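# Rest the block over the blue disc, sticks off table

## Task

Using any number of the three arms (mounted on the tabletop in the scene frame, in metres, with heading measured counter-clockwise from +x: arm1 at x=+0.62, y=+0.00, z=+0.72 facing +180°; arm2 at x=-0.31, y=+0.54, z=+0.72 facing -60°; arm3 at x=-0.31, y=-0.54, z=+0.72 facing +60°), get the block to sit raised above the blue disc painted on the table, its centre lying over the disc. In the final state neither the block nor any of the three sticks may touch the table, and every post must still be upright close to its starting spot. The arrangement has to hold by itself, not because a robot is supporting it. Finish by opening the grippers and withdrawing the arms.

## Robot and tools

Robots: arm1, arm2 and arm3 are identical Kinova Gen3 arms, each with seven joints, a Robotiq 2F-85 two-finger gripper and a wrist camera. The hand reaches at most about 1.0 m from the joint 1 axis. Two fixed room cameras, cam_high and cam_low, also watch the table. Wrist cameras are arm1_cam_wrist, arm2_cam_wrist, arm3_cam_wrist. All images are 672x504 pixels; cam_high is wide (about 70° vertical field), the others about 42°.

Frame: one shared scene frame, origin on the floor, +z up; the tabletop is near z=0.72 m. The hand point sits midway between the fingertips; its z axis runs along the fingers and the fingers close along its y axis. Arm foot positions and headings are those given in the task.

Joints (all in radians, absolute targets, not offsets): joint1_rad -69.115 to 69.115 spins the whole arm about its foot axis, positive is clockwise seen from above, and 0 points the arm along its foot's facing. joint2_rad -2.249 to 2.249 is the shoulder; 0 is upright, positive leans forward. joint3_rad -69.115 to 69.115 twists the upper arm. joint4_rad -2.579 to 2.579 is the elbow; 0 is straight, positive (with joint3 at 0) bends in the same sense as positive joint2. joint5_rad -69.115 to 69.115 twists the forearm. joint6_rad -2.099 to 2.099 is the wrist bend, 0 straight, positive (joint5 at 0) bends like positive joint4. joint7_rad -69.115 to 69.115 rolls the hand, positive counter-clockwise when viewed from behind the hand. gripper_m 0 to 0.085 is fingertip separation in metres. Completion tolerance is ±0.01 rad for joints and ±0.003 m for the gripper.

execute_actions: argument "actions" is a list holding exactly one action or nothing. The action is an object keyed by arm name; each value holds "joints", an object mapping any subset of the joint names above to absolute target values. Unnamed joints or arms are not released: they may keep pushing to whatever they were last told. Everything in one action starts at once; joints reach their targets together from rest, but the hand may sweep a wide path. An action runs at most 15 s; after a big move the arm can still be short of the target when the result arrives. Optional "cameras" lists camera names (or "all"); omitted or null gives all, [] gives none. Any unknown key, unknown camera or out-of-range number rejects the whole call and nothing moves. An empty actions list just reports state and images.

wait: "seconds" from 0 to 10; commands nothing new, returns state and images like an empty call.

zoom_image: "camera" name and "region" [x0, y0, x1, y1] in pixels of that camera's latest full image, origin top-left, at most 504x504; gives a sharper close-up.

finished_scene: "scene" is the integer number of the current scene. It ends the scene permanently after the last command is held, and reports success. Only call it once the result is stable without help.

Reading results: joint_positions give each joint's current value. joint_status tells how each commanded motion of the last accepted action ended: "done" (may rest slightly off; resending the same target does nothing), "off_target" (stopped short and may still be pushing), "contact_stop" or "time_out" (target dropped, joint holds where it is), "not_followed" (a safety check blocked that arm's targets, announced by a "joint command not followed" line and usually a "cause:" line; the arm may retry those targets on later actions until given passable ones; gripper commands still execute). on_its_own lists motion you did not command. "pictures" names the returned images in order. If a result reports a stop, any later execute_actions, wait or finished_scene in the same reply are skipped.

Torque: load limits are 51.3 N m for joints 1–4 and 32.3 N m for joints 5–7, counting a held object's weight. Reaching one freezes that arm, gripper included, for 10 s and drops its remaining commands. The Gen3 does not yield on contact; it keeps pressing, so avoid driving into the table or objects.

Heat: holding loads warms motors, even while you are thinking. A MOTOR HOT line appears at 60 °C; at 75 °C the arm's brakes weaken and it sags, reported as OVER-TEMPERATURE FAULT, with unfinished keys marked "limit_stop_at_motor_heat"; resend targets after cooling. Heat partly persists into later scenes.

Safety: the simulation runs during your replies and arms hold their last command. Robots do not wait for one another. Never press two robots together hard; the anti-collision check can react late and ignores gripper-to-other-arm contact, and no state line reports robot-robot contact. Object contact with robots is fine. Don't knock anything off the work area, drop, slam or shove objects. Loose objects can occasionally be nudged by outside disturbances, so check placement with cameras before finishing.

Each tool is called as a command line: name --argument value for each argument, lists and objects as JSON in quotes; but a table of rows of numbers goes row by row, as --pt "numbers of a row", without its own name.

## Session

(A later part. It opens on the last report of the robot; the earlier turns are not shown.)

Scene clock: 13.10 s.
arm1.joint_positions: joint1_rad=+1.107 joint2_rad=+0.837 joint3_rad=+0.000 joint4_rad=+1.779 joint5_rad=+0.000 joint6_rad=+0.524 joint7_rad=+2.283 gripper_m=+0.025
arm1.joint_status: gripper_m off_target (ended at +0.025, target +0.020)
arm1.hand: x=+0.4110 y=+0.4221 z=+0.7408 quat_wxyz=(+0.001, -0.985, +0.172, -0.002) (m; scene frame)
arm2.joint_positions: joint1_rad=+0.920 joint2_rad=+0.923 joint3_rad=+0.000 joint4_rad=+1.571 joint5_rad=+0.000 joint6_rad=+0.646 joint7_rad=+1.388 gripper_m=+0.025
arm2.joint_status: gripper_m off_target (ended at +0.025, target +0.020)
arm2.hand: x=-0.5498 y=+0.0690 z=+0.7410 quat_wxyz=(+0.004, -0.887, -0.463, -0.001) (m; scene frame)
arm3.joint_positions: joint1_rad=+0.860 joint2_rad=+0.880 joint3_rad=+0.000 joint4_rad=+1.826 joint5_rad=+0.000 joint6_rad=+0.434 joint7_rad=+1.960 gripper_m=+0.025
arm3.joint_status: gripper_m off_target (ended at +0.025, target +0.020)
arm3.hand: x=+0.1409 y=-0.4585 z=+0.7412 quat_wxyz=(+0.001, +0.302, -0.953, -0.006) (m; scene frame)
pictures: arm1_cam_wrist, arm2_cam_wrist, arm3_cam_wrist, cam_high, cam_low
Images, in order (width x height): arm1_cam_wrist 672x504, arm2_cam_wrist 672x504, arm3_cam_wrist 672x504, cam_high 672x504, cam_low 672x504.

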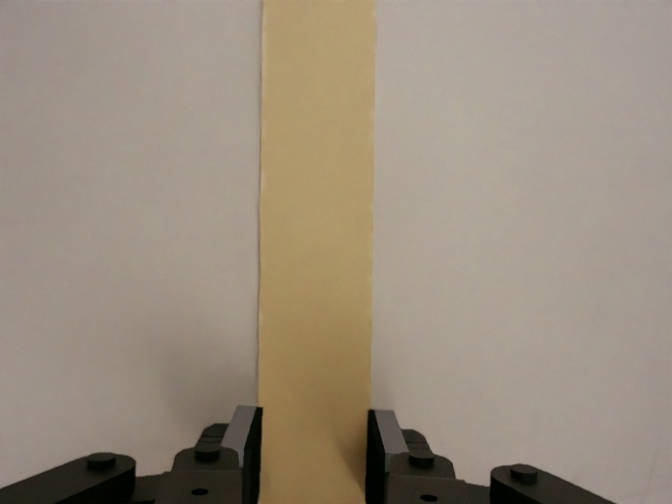

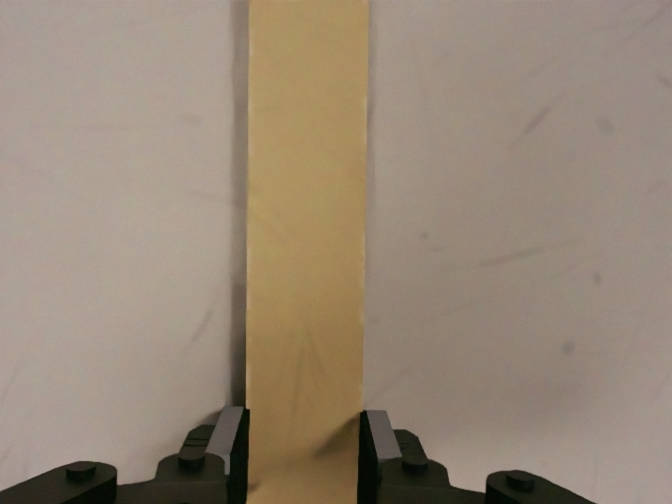

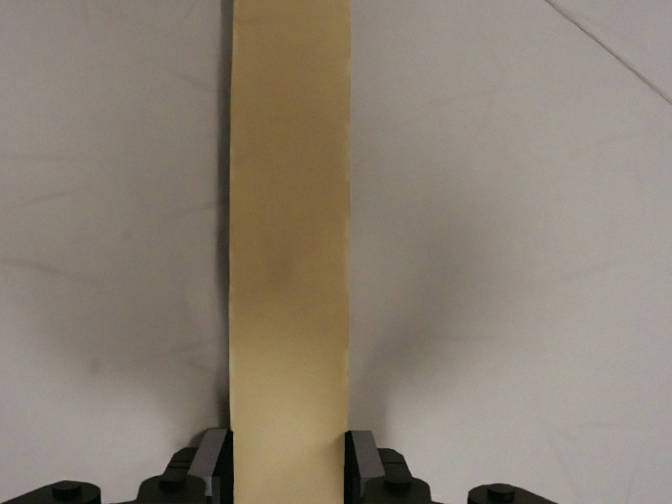

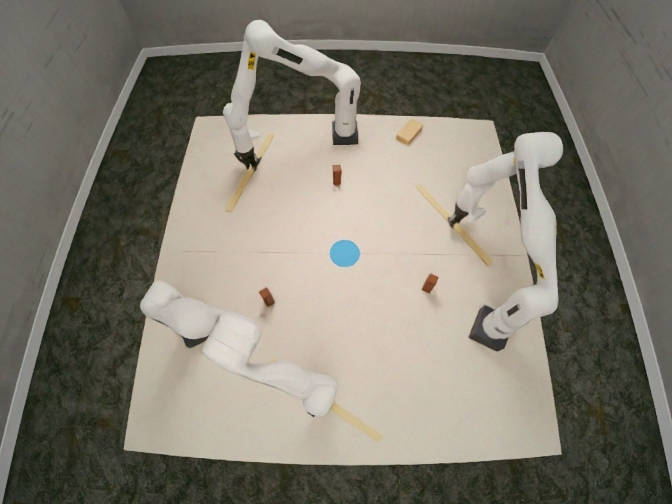

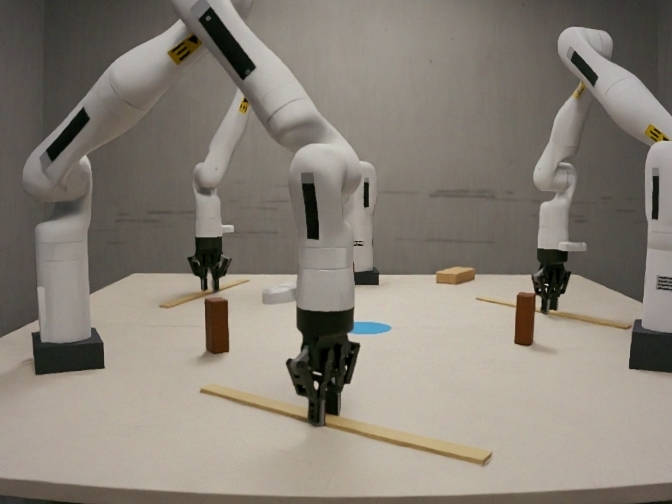

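execute_actions --actions '[{"arm1":{"joints":{"joint2_rad":0.24,"joint4_rad":1.979,"joint6_rad":0.923}},"arm2":{"joints":{"joint2_rad":0.24,"joint4_rad":1.979,"joint6_rad":0.923}},"arm3":{"joints":{"joint2_rad":0.24,"joint4_rad":1.979,"joint6_rad":0.923}}}]' --cameras '["cam_low"]'

execute_actions --actions '[{"arm1":{"joints":{"joint1_rad":0.07,"joint7_rad":1.601}},"arm2":{"joints":{"joint1_rad":-0.024,"joint7_rad":1.568}},"arm3":{"joints":{"joint1_rad":0.068,"joint7_rad":1.614}}}]'

Scene clock: 16.20 s.
arm1.joint_positions: joint1_rad=+1.107 joint2_rad=+0.240 joint3_rad=+0.000 joint4_rad=+1.979 joint5_rad=+0.000 joint6_rad=+0.923 joint7_rad=+2.283 gripper_m=+0.025
arm1.joint_status: all done
arm1.hand: x=+0.4688 y=+0.3175 z=+0.9501 quat_wxyz=(+0.000, -0.985, +0.172, -0.003) (m; scene frame)
arm2.joint_positions: joint1_rad=+0.920 joint2_rad=+0.241 joint3_rad=+0.000 joint4_rad=+1.979 joint5_rad=+0.000 joint6_rad=+0.923 joint7_rad=+1.388 gripper_m=+0.025
arm2.joint_status: all done
arm2.hand: x=-0.4773 y=+0.2266 z=+0.9579 quat_wxyz=(+0.005, -0.887, -0.462, -0.002) (m; scene frame)
arm3.joint_positions: joint1_rad=+0.860 joint2_rad=+0.240 joint3_rad=+0.000 joint4_rad=+1.979 joint5_rad=+0.000 joint6_rad=+0.923 joint7_rad=+1.960 gripper_m=+0.025
arm3.joint_status: all done
arm3.hand: x=+0.0383 y=-0.4850 z=+0.9772 quat_wxyz=(+0.002, +0.303, -0.953, -0.006) (m; scene frame)
pictures: cam_low
Images, in order (width x height): cam_low 672x504.

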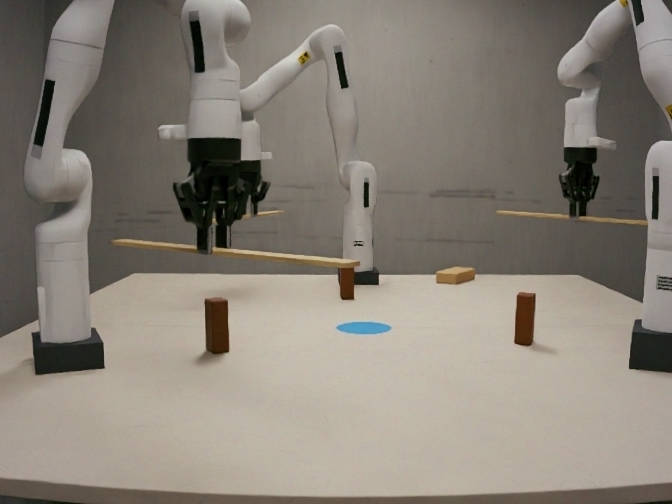

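Scene clock: 18.60 s.
arm1.joint_positions: joint1_rad=+0.070 joint2_rad=+0.240 joint3_rad=+0.000 joint4_rad=+1.979 joint5_rad=+0.000 joint6_rad=+0.923 joint7_rad=+1.601 gripper_m=+0.025
arm1.joint_status: all done
arm1.hand: x=+0.2692 y=+0.0323 z=+0.9490 quat_wxyz=(+0.000, -1.000, -0.004, -0.003) (m; scene frame)
arm2.joint_positions: joint1_rad=-0.024 joint2_rad=+0.240 joint3_rad=+0.000 joint4_rad=+1.979 joint5_rad=+0.000 joint6_rad=+0.923 joint7_rad=+1.568 gripper_m=+0.025
arm2.joint_status: all done
arm2.hand: x=-0.1580 y=+0.2185 z=+0.9575 quat_wxyz=(+0.003, -0.504, -0.864, -0.004) (m; scene frame)
arm3.joint_positions: joint1_rad=+0.068 joint2_rad=+0.240 joint3_rad=+0.000 joint4_rad=+1.979 joint5_rad=+0.000 joint6_rad=+0.923 joint7_rad=+1.614 gripper_m=+0.025
arm3.joint_status: all done
arm3.hand: x=-0.1035 y=-0.2541 z=+0.9807 quat_wxyz=(+0.000, +0.506, -0.863, -0.006) (m; scene frame)
pictures: arm1_cam_wrist, arm2_cam_wrist, arm3_cam_wrist, cam_high, cam_low
Images, in order (width x height): arm1_cam_wrist 672x504, arm2_cam_wrist 672x504, arm3_cam_wrist 672x504, cam_high 672x504, cam_low 672x504.

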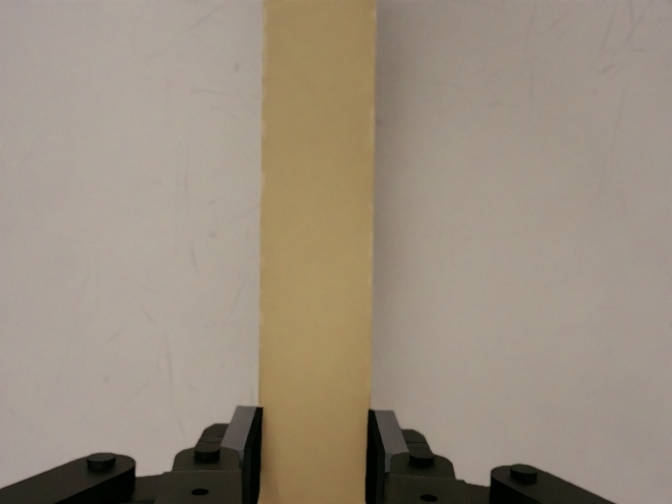

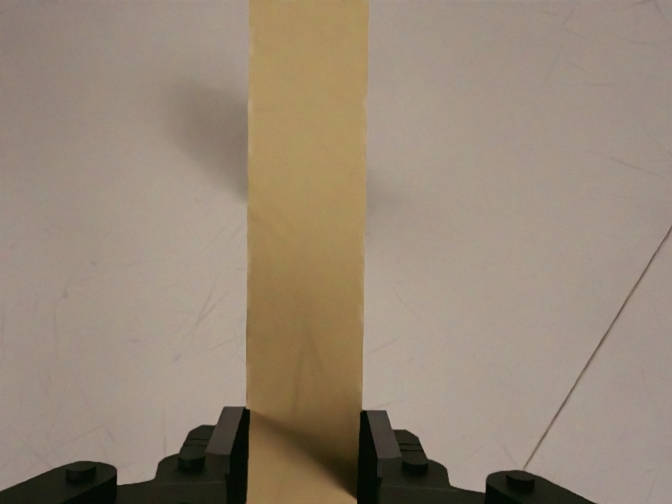

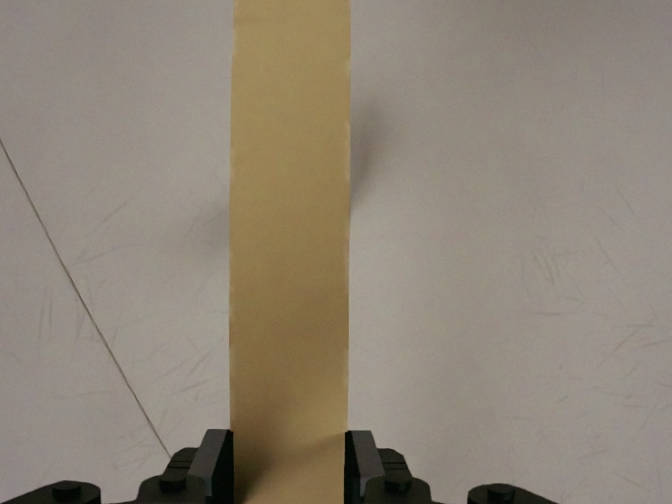

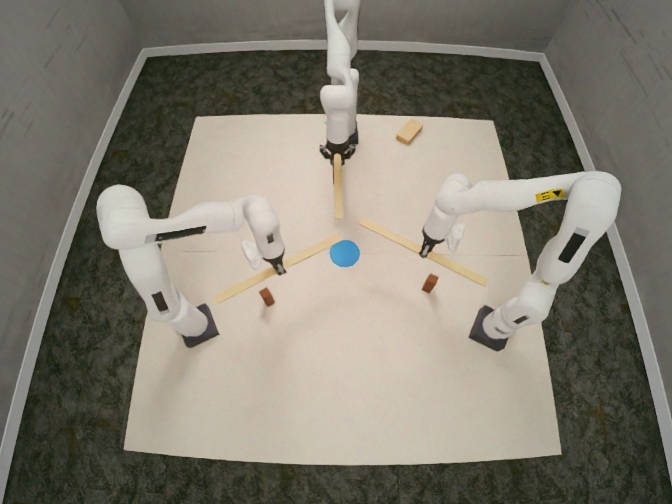

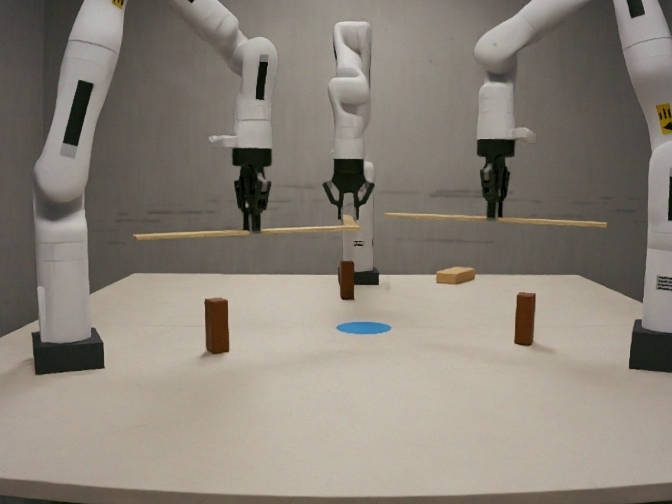

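execute_actions --actions '[{"arm1":{"joints":{"joint2_rad":0.4335,"joint4_rad":2.1223,"joint6_rad":0.5858}},"arm2":{"joints":{"joint2_rad":0.4526,"joint4_rad":2.1328,"joint6_rad":0.5562}},"arm3":{"joints":{"joint2_rad":0.5131,"joint4_rad":2.1476,"joint6_rad":0.4809}}}]'

zoom_image --camera "cam_low" --region '[120, 230, 620, 370]'

zoom_image --camera "cam_high" --region '[200, 150, 500, 330]'

Scene clock: 20.17 s.
arm1.joint_positions: joint1_rad=+0.070 joint2_rad=+0.434 joint3_rad=+0.000 joint4_rad=+2.122 joint5_rad=+0.000 joint6_rad=+0.586 joint7_rad=+1.601 gripper_m=+0.025
arm1.joint_status: all done
arm1.hand: x=+0.2697 y=+0.0322 z=+0.8500 quat_wxyz=(+0.000, -1.000, -0.005, -0.003) (m; scene frame)
arm2.joint_positions: joint1_rad=-0.024 joint2_rad=+0.453 joint3_rad=+0.000 joint4_rad=+2.133 joint5_rad=+0.000 joint6_rad=+0.556 joint7_rad=+1.568 gripper_m=+0.025
arm2.joint_status: all done
arm2.hand: x=-0.1584 y=+0.2199 z=+0.8500 quat_wxyz=(+0.003, -0.504, -0.864, -0.003) (m; scene frame)
arm3.joint_positions: joint1_rad=+0.068 joint2_rad=+0.513 joint3_rad=+0.000 joint4_rad=+2.148 joint5_rad=+0.000 joint6_rad=+0.481 joint7_rad=+1.614 gripper_m=+0.025
arm3.joint_status: all done
arm3.hand: x=-0.1036 y=-0.2513 z=+0.8498 quat_wxyz=(+0.000, +0.506, -0.863, -0.006) (m; scene frame)
pictures: arm1_cam_wrist, arm2_cam_wrist, arm3_cam_wrist, cam_high, cam_low
Images, in order (width x height): arm1_cam_wrist 672x504, arm2_cam_wrist 672x504, arm3_cam_wrist 672x504, cam_high 672x504, cam_low 672x504.

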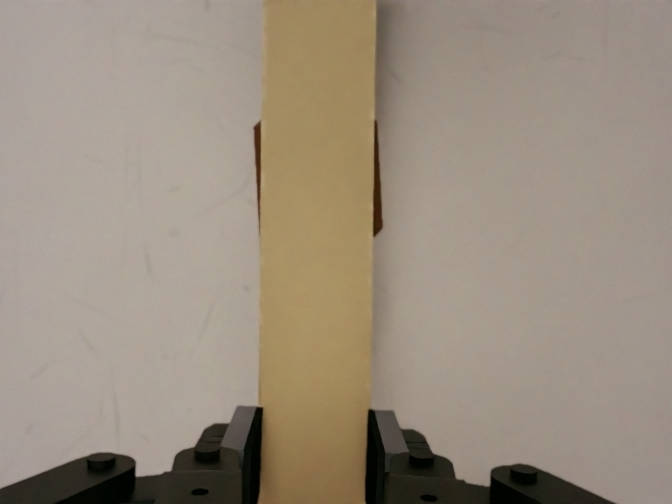

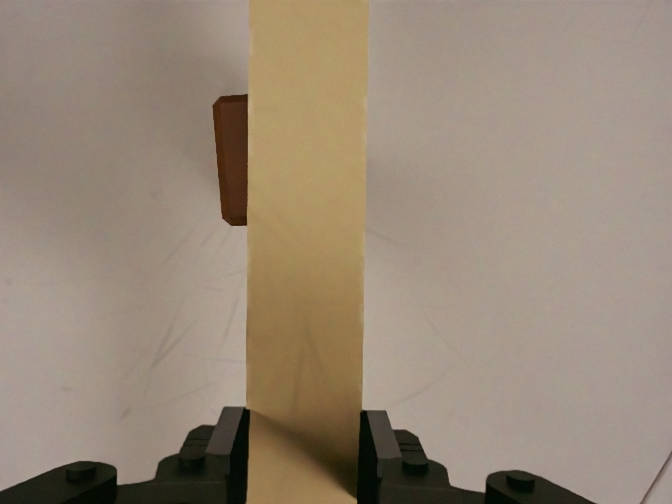

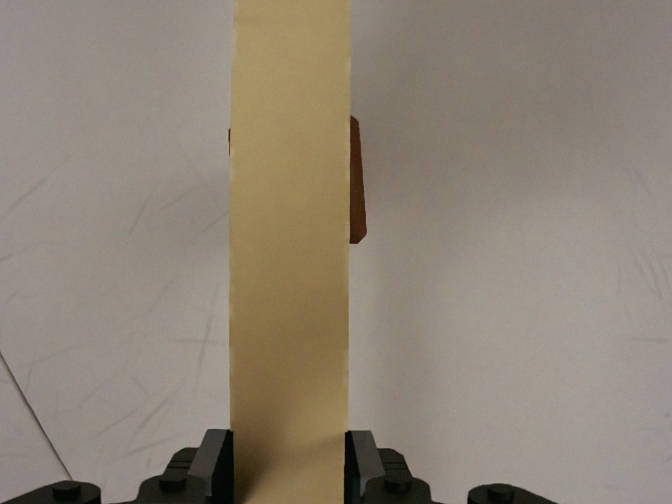

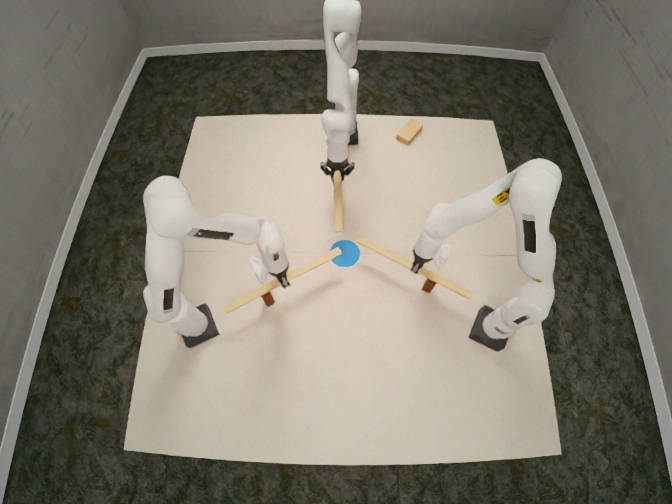

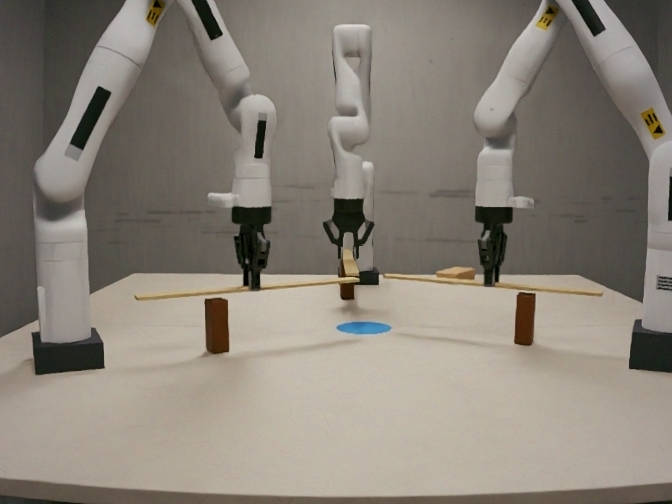

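Region (120, 230, 620, 370) of cam_low's 672x504 image, scaled by 1.008, with more detail than that image has; it fills the top 141 rows of this view, and the rest is white.

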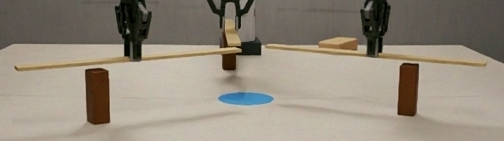

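Region (200, 150, 500, 330) of cam_high's 672x504 image, scaled by 1.680, with more detail than that image has; it fills the top 302 rows of this view, and the rest is white.

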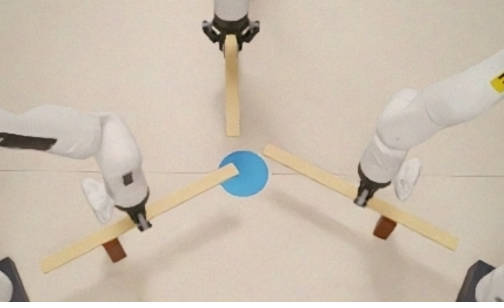

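execute_actions --actions '[{"arm1":{"joints":{"joint1_rad":0.0717,"joint2_rad":0.3625,"joint4_rad":2.0481,"joint6_rad":0.531,"joint7_rad":1.5884}},"arm2":{"joints":{"joint1_rad":-0.007,"joint2_rad":0.3797,"joint4_rad":2.0594,"joint6_rad":0.5025,"joint7_rad":1.5935}},"arm3":{"joints":{"joint1_rad":0.06,"joint2_rad":0.4297,"joint4_rad":2.0876,"joint6_rad":0.4243,"joint7_rad":1.587}}}]'

zoom_image --camera "cam_low" --region '[270, 200, 450, 310]'

zoom_image --camera "cam_high" --region '[270, 170, 420, 290]'

Scene clock: 35.20 s.
arm1.joint_positions: joint1_rad=+0.072 joint2_rad=+0.363 joint3_rad=+0.000 joint4_rad=+2.048 joint5_rad=+0.000 joint6_rad=+0.531 joint7_rad=+1.588 gripper_m=+0.025
arm1.joint_status: all done
arm1.hand: x=+0.1992 y=+0.0344 z=+0.8952 quat_wxyz=(+0.002, -0.995, +0.003, +0.097) (m; scene frame)
arm2.joint_positions: joint1_rad=-0.007 joint2_rad=+0.380 joint3_rad=+0.000 joint4_rad=+2.060 joint5_rad=+0.000 joint6_rad=+0.503 joint7_rad=+1.593 gripper_m=+0.025
arm2.joint_status: all done
arm2.hand: x=-0.1297 y=+0.1548 z=+0.8949 quat_wxyz=(-0.082, -0.498, -0.862, +0.048) (m; scene frame)
arm3.joint_positions: joint1_rad=+0.060 joint2_rad=+0.430 joint3_rad=+0.000 joint4_rad=+2.088 joint5_rad=+0.000 joint6_rad=+0.424 joint7_rad=+1.587 gripper_m=+0.025
arm3.joint_status: all done
arm3.hand: x=-0.0699 y=-0.1914 z=+0.8958 quat_wxyz=(-0.087, +0.494, -0.863, -0.054) (m; scene frame)
pictures: arm1_cam_wrist, arm2_cam_wrist, arm3_cam_wrist, cam_high, cam_low
Images, in order (width x height): arm1_cam_wrist 672x504, arm2_cam_wrist 672x504, arm3_cam_wrist 672x504, cam_high 672x504, cam_low 672x504.

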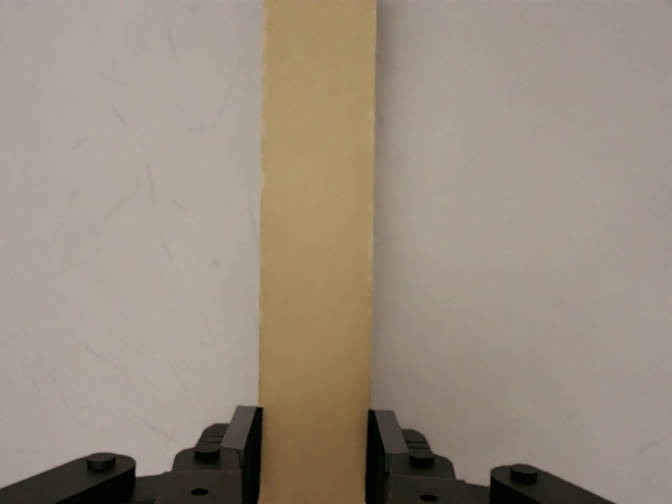

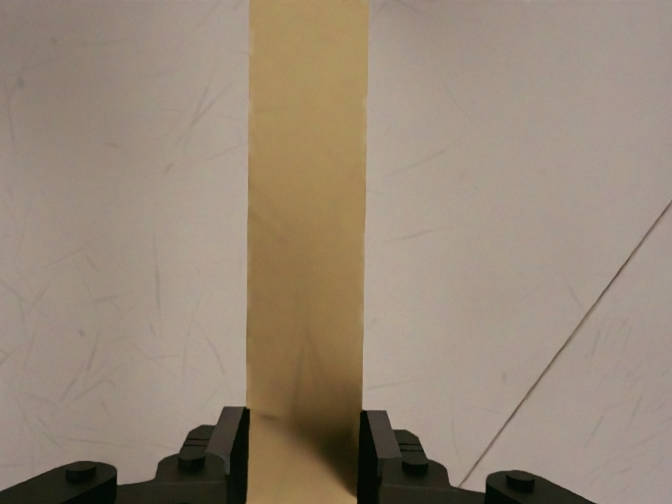

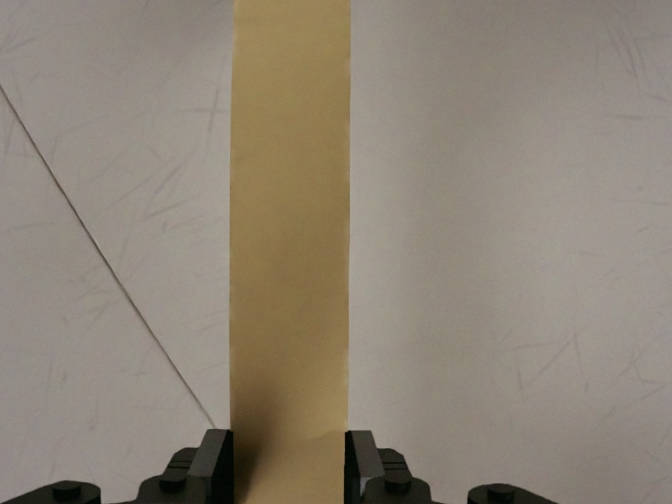

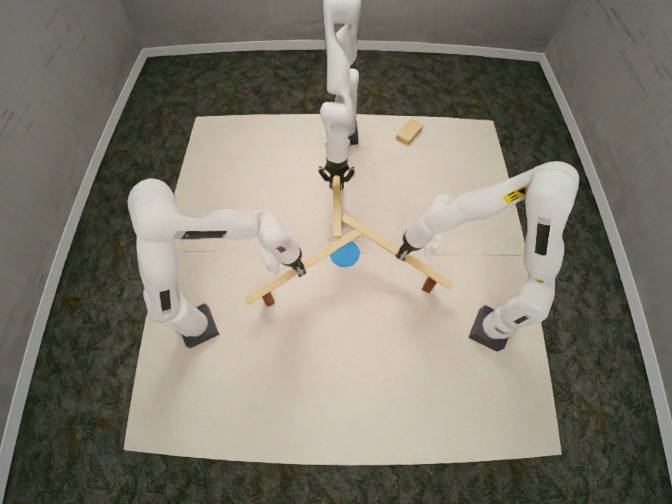

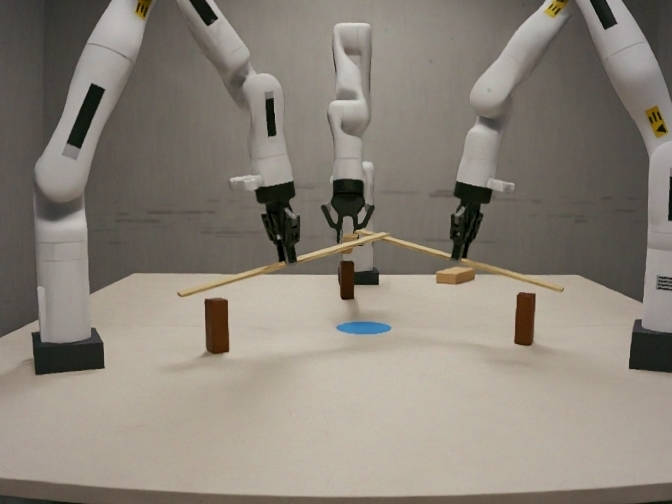

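Region (270, 200, 450, 310) of cam_low's 672x504 image, scaled by 2.800, with more detail than that image has.

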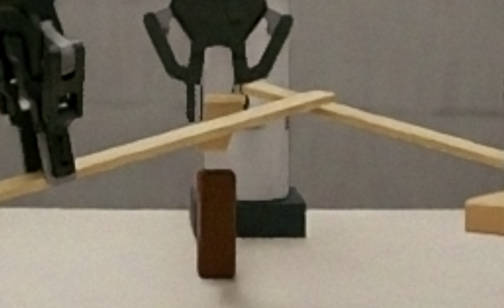

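Region (270, 170, 420, 290) of cam_high's 672x504 image, scaled by 3.360, with more detail than that image has; it fills the top 403 rows of this view, and the rest is white.

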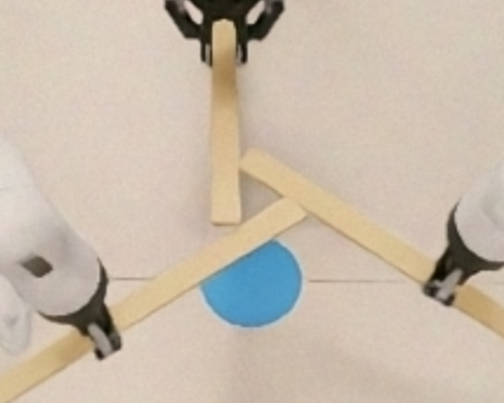

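execute_actions --actions '[{"arm1":{"joints":{"joint1_rad":0.0691,"joint2_rad":0.4642,"joint4_rad":1.8677,"joint6_rad":0.6097,"joint7_rad":1.5858}},"arm2":{"joints":{"joint1_rad":-0.0101,"joint2_rad":0.4789,"joint4_rad":1.8782,"joint6_rad":0.5845,"joint7_rad":1.5903}},"arm3":{"joints":{"joint1_rad":0.0575,"joint2_rad":0.5239,"joint4_rad":1.9053,"joint6_rad":0.5124,"joint7_rad":1.586}}}]'

zoom_image --camera "cam_low" --region '[180, 200, 560, 360]'

zoom_image --camera "cam_high" --region '[250, 160, 450, 320]'

Scene clock: 36.87 s.
arm1.joint_positions: joint1_rad=+0.069 joint2_rad=+0.464 joint3_rad=+0.000 joint4_rad=+1.868 joint5_rad=+0.000 joint6_rad=+0.610 joint7_rad=+1.586 gripper_m=+0.025
arm1.joint_status: all done
arm1.hand: x=+0.1422 y=+0.0345 z=+0.8950 quat_wxyz=(+0.002, -0.995, +0.003, +0.097) (m; scene frame)
arm2.joint_positions: joint1_rad=-0.010 joint2_rad=+0.479 joint3_rad=+0.000 joint4_rad=+1.878 joint5_rad=+0.000 joint6_rad=+0.585 joint7_rad=+1.590 gripper_m=+0.025
arm2.joint_status: all done
arm2.hand: x=-0.1011 y=+0.1055 z=+0.8946 quat_wxyz=(-0.082, -0.498, -0.862, +0.048) (m; scene frame)
arm3.joint_positions: joint1_rad=+0.058 joint2_rad=+0.524 joint3_rad=+0.000 joint4_rad=+1.906 joint5_rad=+0.000 joint6_rad=+0.512 joint7_rad=+1.586 gripper_m=+0.025
arm3.joint_status: all done
arm3.hand: x=-0.0413 y=-0.1420 z=+0.8952 quat_wxyz=(-0.087, +0.495, -0.863, -0.055) (m; scene frame)
pictures: arm1_cam_wrist, arm2_cam_wrist, arm3_cam_wrist, cam_high, cam_low
Images, in order (width x height): arm1_cam_wrist 672x504, arm2_cam_wrist 672x504, arm3_cam_wrist 672x504, cam_high 672x504, cam_low 672x504.

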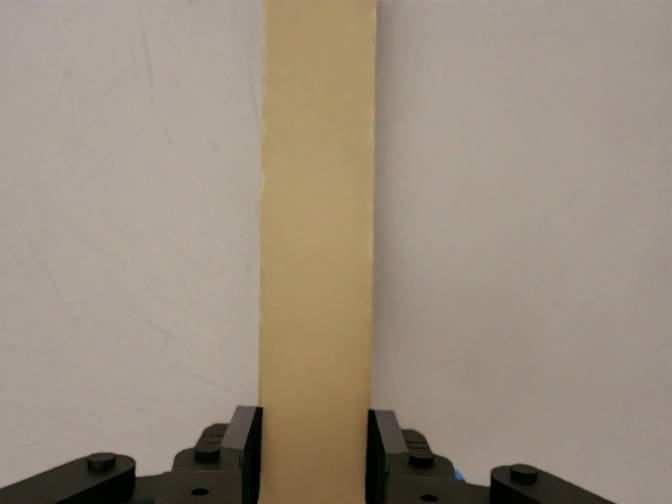

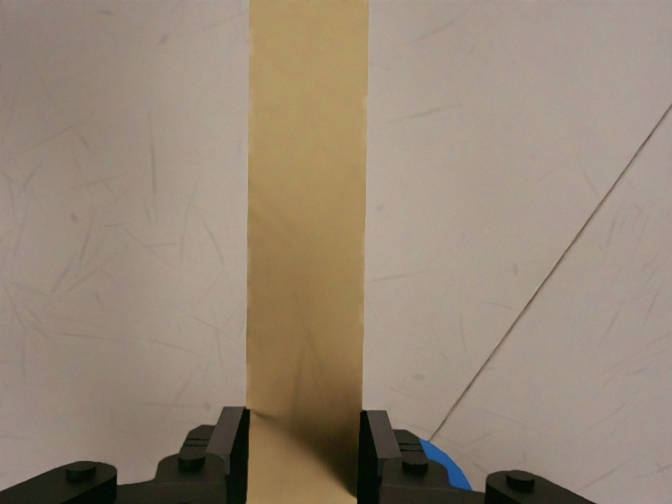

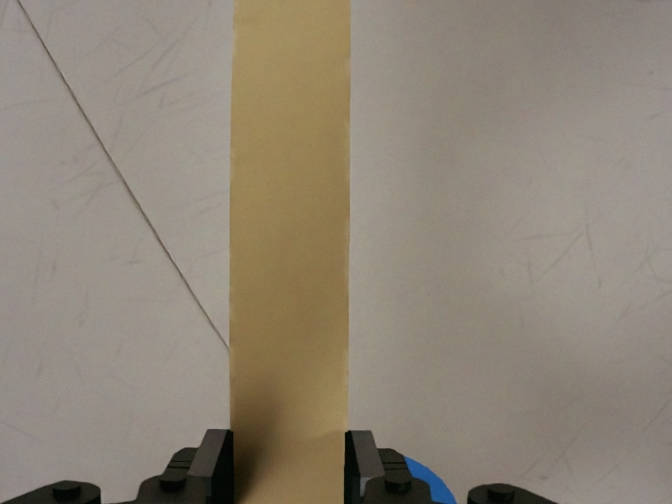

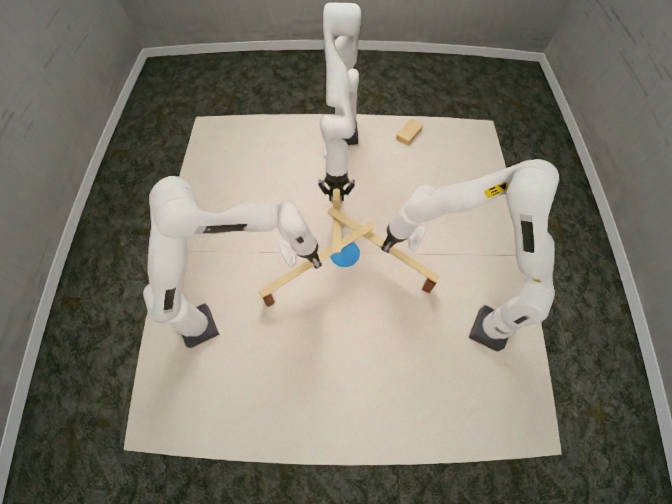

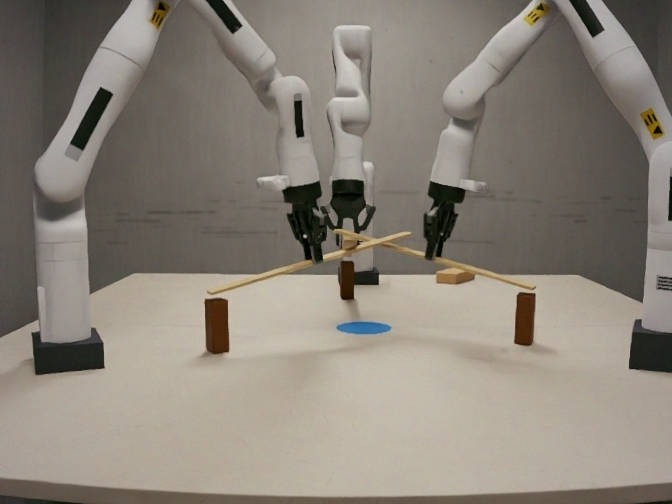

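Region (180, 200, 560, 360) of cam_low's 672x504 image, scaled by 1.326, with more detail than that image has; it fills the top 212 rows of this view, and the rest is white.

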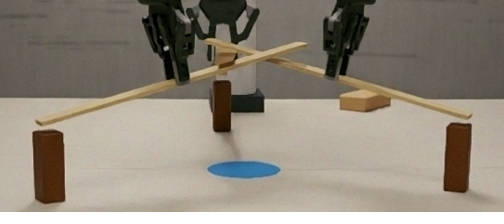

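Region (250, 160, 450, 320) of cam_high's 672x504 image, scaled by 2.520, with more detail than that image has; it fills the top 403 rows of this view, and the rest is white.

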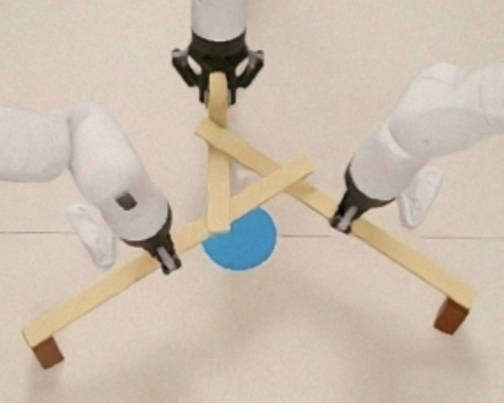

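zoom_image --camera "cam_low" --region '[190, 270, 260, 320]'

zoom_image --camera "cam_low" --region '[490, 270, 560, 320]'

zoom_image --camera "cam_low" --region '[310, 210, 420, 280]'

Region (190, 270, 260, 320) of cam_low's 672x504 image, scaled by 7.200, with more detail than that image has; it fills the top 360 rows of this view, and the rest is white.

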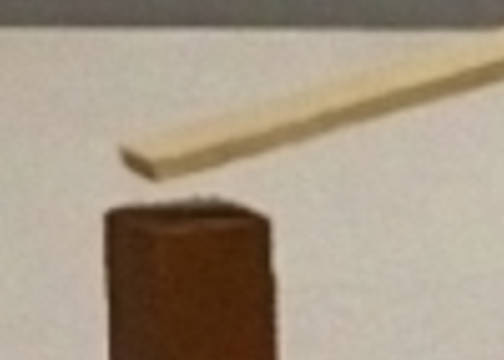

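Region (490, 270, 560, 320) of cam_low's 672x504 image, scaled by 7.200, with more detail than that image has; it fills the top 360 rows of this view, and the rest is white.

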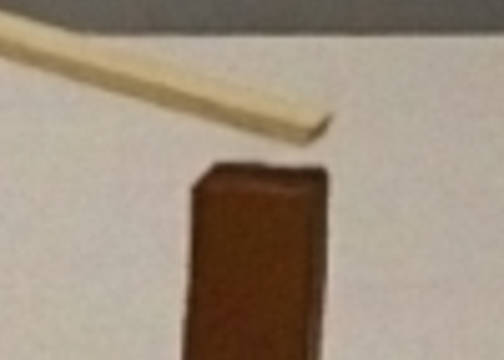

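Region (310, 210, 420, 280) of cam_low's 672x504 image, scaled by 4.582, with more detail than that image has; it fills the top 321 rows of this view, and the rest is white.

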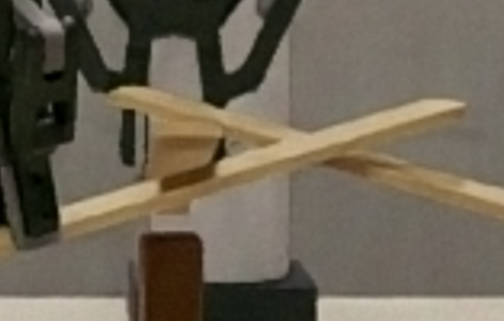

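execute_actions --actions '[{"arm1":{"joints":{"joint2_rad":0.5803,"joint4_rad":1.7728,"joint6_rad":0.6935}},"arm2":{"joints":{"joint2_rad":0.586,"joint4_rad":1.7981,"joint6_rad":0.6625}},"arm3":{"joints":{"joint2_rad":0.6319,"joint4_rad":1.8196,"joint6_rad":0.5951}}}]' --cameras '["cam_low","cam_high"]'

zoom_image --camera "cam_low" --region '[190, 270, 260, 320]'

zoom_image --camera "cam_low" --region '[490, 270, 560, 320]'

zoom_image --camera "cam_low" --region '[310, 230, 420, 300]'

Scene clock: 38.47 s.
arm1.joint_positions: joint1_rad=+0.069 joint2_rad=+0.579 joint3_rad=+0.000 joint4_rad=+1.773 joint5_rad=+0.000 joint6_rad=+0.694 joint7_rad=+1.586 gripper_m=+0.025
arm1.joint_status: all done
arm1.hand: x=+0.1369 y=+0.0346 z=+0.8617 quat_wxyz=(+0.001, -0.999, +0.003, +0.045) (m; scene frame)
arm2.joint_positions: joint1_rad=-0.010 joint2_rad=+0.587 joint3_rad=+0.000 joint4_rad=+1.798 joint5_rad=+0.000 joint6_rad=+0.663 joint7_rad=+1.590 gripper_m=+0.025
arm2.joint_status: all done
arm2.hand: x=-0.1011 y=+0.1055 z=+0.8609 quat_wxyz=(-0.037, -0.500, -0.865, +0.021) (m; scene frame)
arm3.joint_positions: joint1_rad=+0.057 joint2_rad=+0.631 joint3_rad=+0.000 joint4_rad=+1.820 joint5_rad=+0.000 joint6_rad=+0.596 joint7_rad=+1.586 gripper_m=+0.025
arm3.joint_status: all done
arm3.hand: x=-0.0415 y=-0.1411 z=+0.8615 quat_wxyz=(-0.041, +0.498, -0.866, -0.030) (m; scene frame)
pictures: cam_high, cam_low
Images, in order (width x height): cam_high 672x504, cam_low 672x504.

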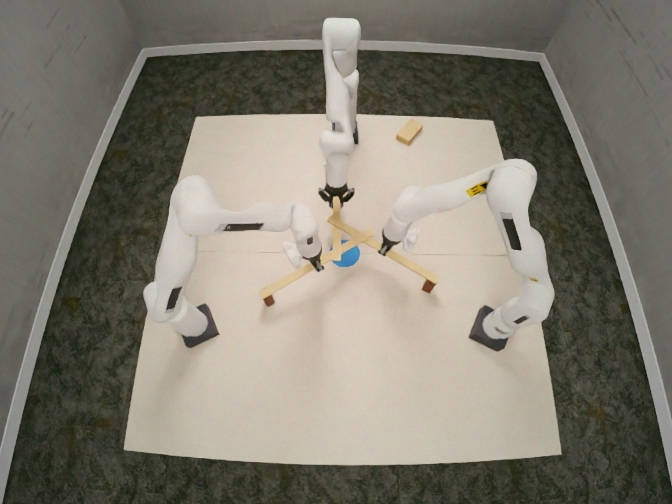

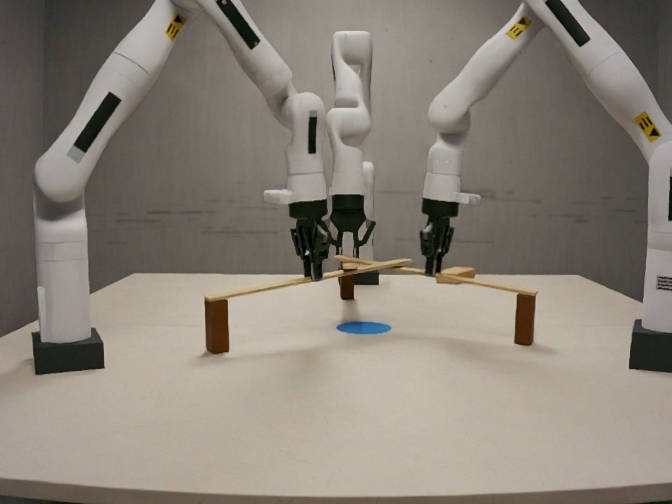

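Region (190, 270, 260, 320) of cam_low's 672x504 image, scaled by 7.200, with more detail than that image has; it fills the top 360 rows of this view, and the rest is white.

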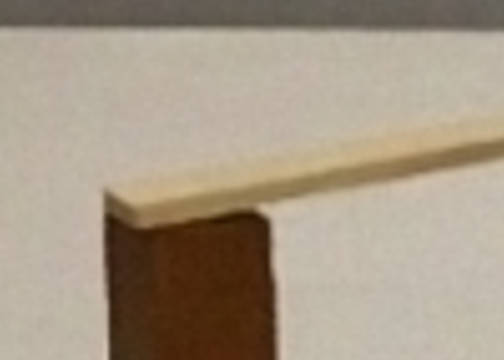

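Region (490, 270, 560, 320) of cam_low's 672x504 image, scaled by 7.200, with more detail than that image has; it fills the top 360 rows of this view, and the rest is white.

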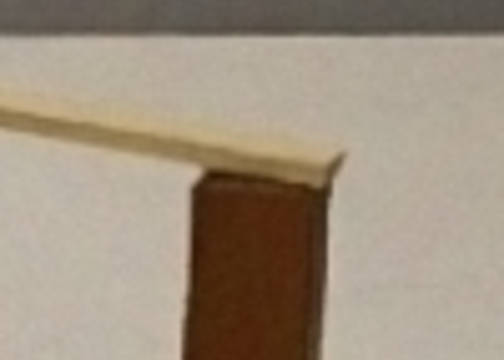

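Region (310, 230, 420, 300) of cam_low's 672x504 image, scaled by 4.582, with more detail than that image has; it fills the top 321 rows of this view, and the rest is white.

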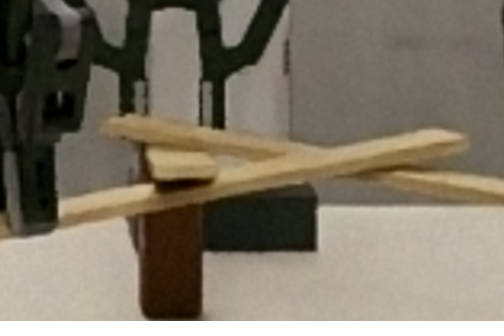

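execute_actions --actions '[{"arm1":{"joints":{"gripper_m":0.04}},"arm2":{"joints":{"gripper_m":0.04}},"arm3":{"joints":{"gripper_m":0.04}}}]' --cameras '["cam_low","cam_high"]'

zoom_image --camera "cam_low" --region '[180, 200, 560, 360]'

zoom_image --camera "cam_high" --region '[370, 100, 450, 160]'

Scene clock: 39.43 s.
arm1.joint_positions: joint1_rad=+0.069 joint2_rad=+0.580 joint3_rad=+0.000 joint4_rad=+1.773 joint5_rad=+0.000 joint6_rad=+0.693 joint7_rad=+1.586 gripper_m=+0.040
arm1.joint_status: all done
arm1.hand: x=+0.1369 y=+0.0346 z=+0.8612 quat_wxyz=(+0.001, -0.999, +0.003, +0.045) (m; scene frame)
arm2.joint_positions: joint1_rad=-0.010 joint2_rad=+0.586 joint3_rad=+0.000 joint4_rad=+1.798 joint5_rad=+0.000 joint6_rad=+0.662 joint7_rad=+1.590 gripper_m=+0.040
arm2.joint_status: all done
arm2.hand: x=-0.1009 y=+0.1053 z=+0.8612 quat_wxyz=(-0.038, -0.500, -0.865, +0.021) (m; scene frame)
arm3.joint_positions: joint1_rad=+0.057 joint2_rad=+0.632 joint3_rad=+0.000 joint4_rad=+1.820 joint5_rad=+0.000 joint6_rad=+0.595 joint7_rad=+1.586 gripper_m=+0.040
arm3.joint_status: all done
arm3.hand: x=-0.0413 y=-0.1411 z=+0.8613 quat_wxyz=(-0.042, +0.497, -0.866, -0.029) (m; scene frame)
pictures: cam_high, cam_low
Images, in order (width x height): cam_high 672x504, cam_low 672x504.

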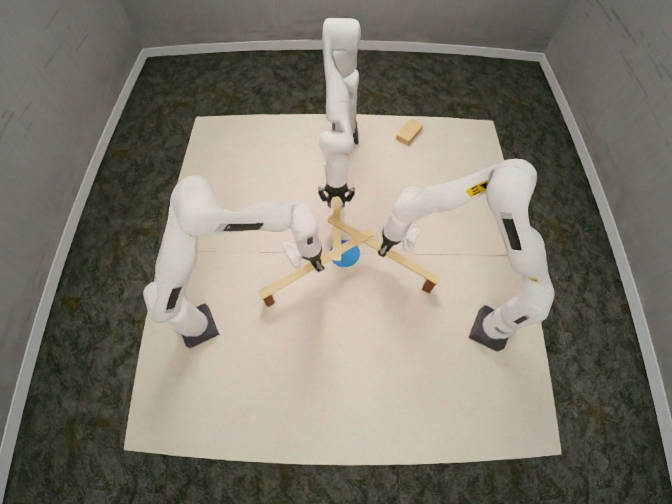

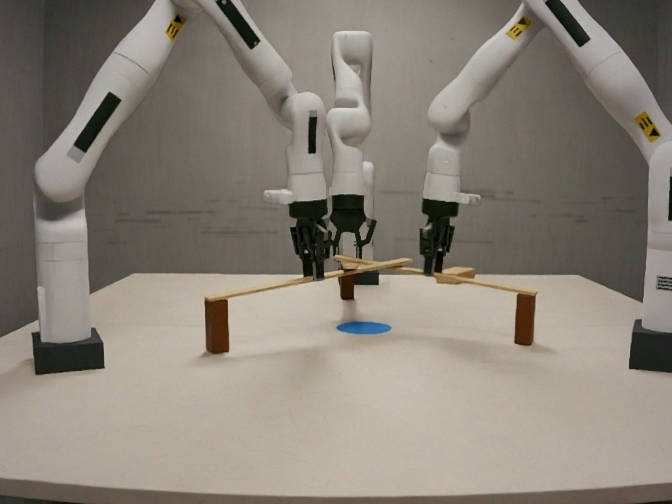

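Region (180, 200, 560, 360) of cam_low's 672x504 image, scaled by 1.326, with more detail than that image has; it fills the top 212 rows of this view, and the rest is white.

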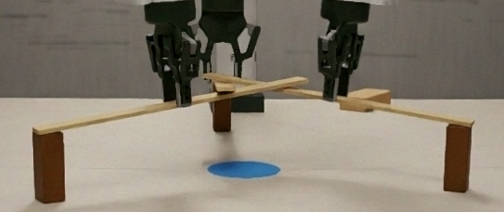

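Region (370, 100, 450, 160) of cam_high's 672x504 image, scaled by 6.300, with more detail than that image has; it fills the top 378 rows of this view, and the rest is white.

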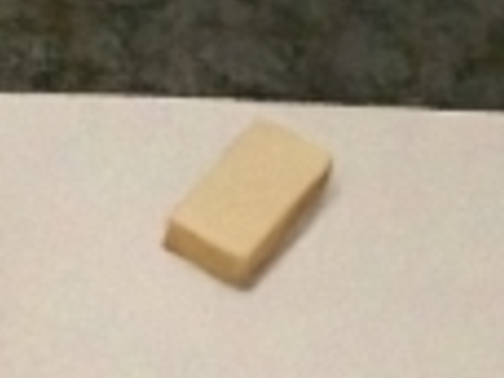

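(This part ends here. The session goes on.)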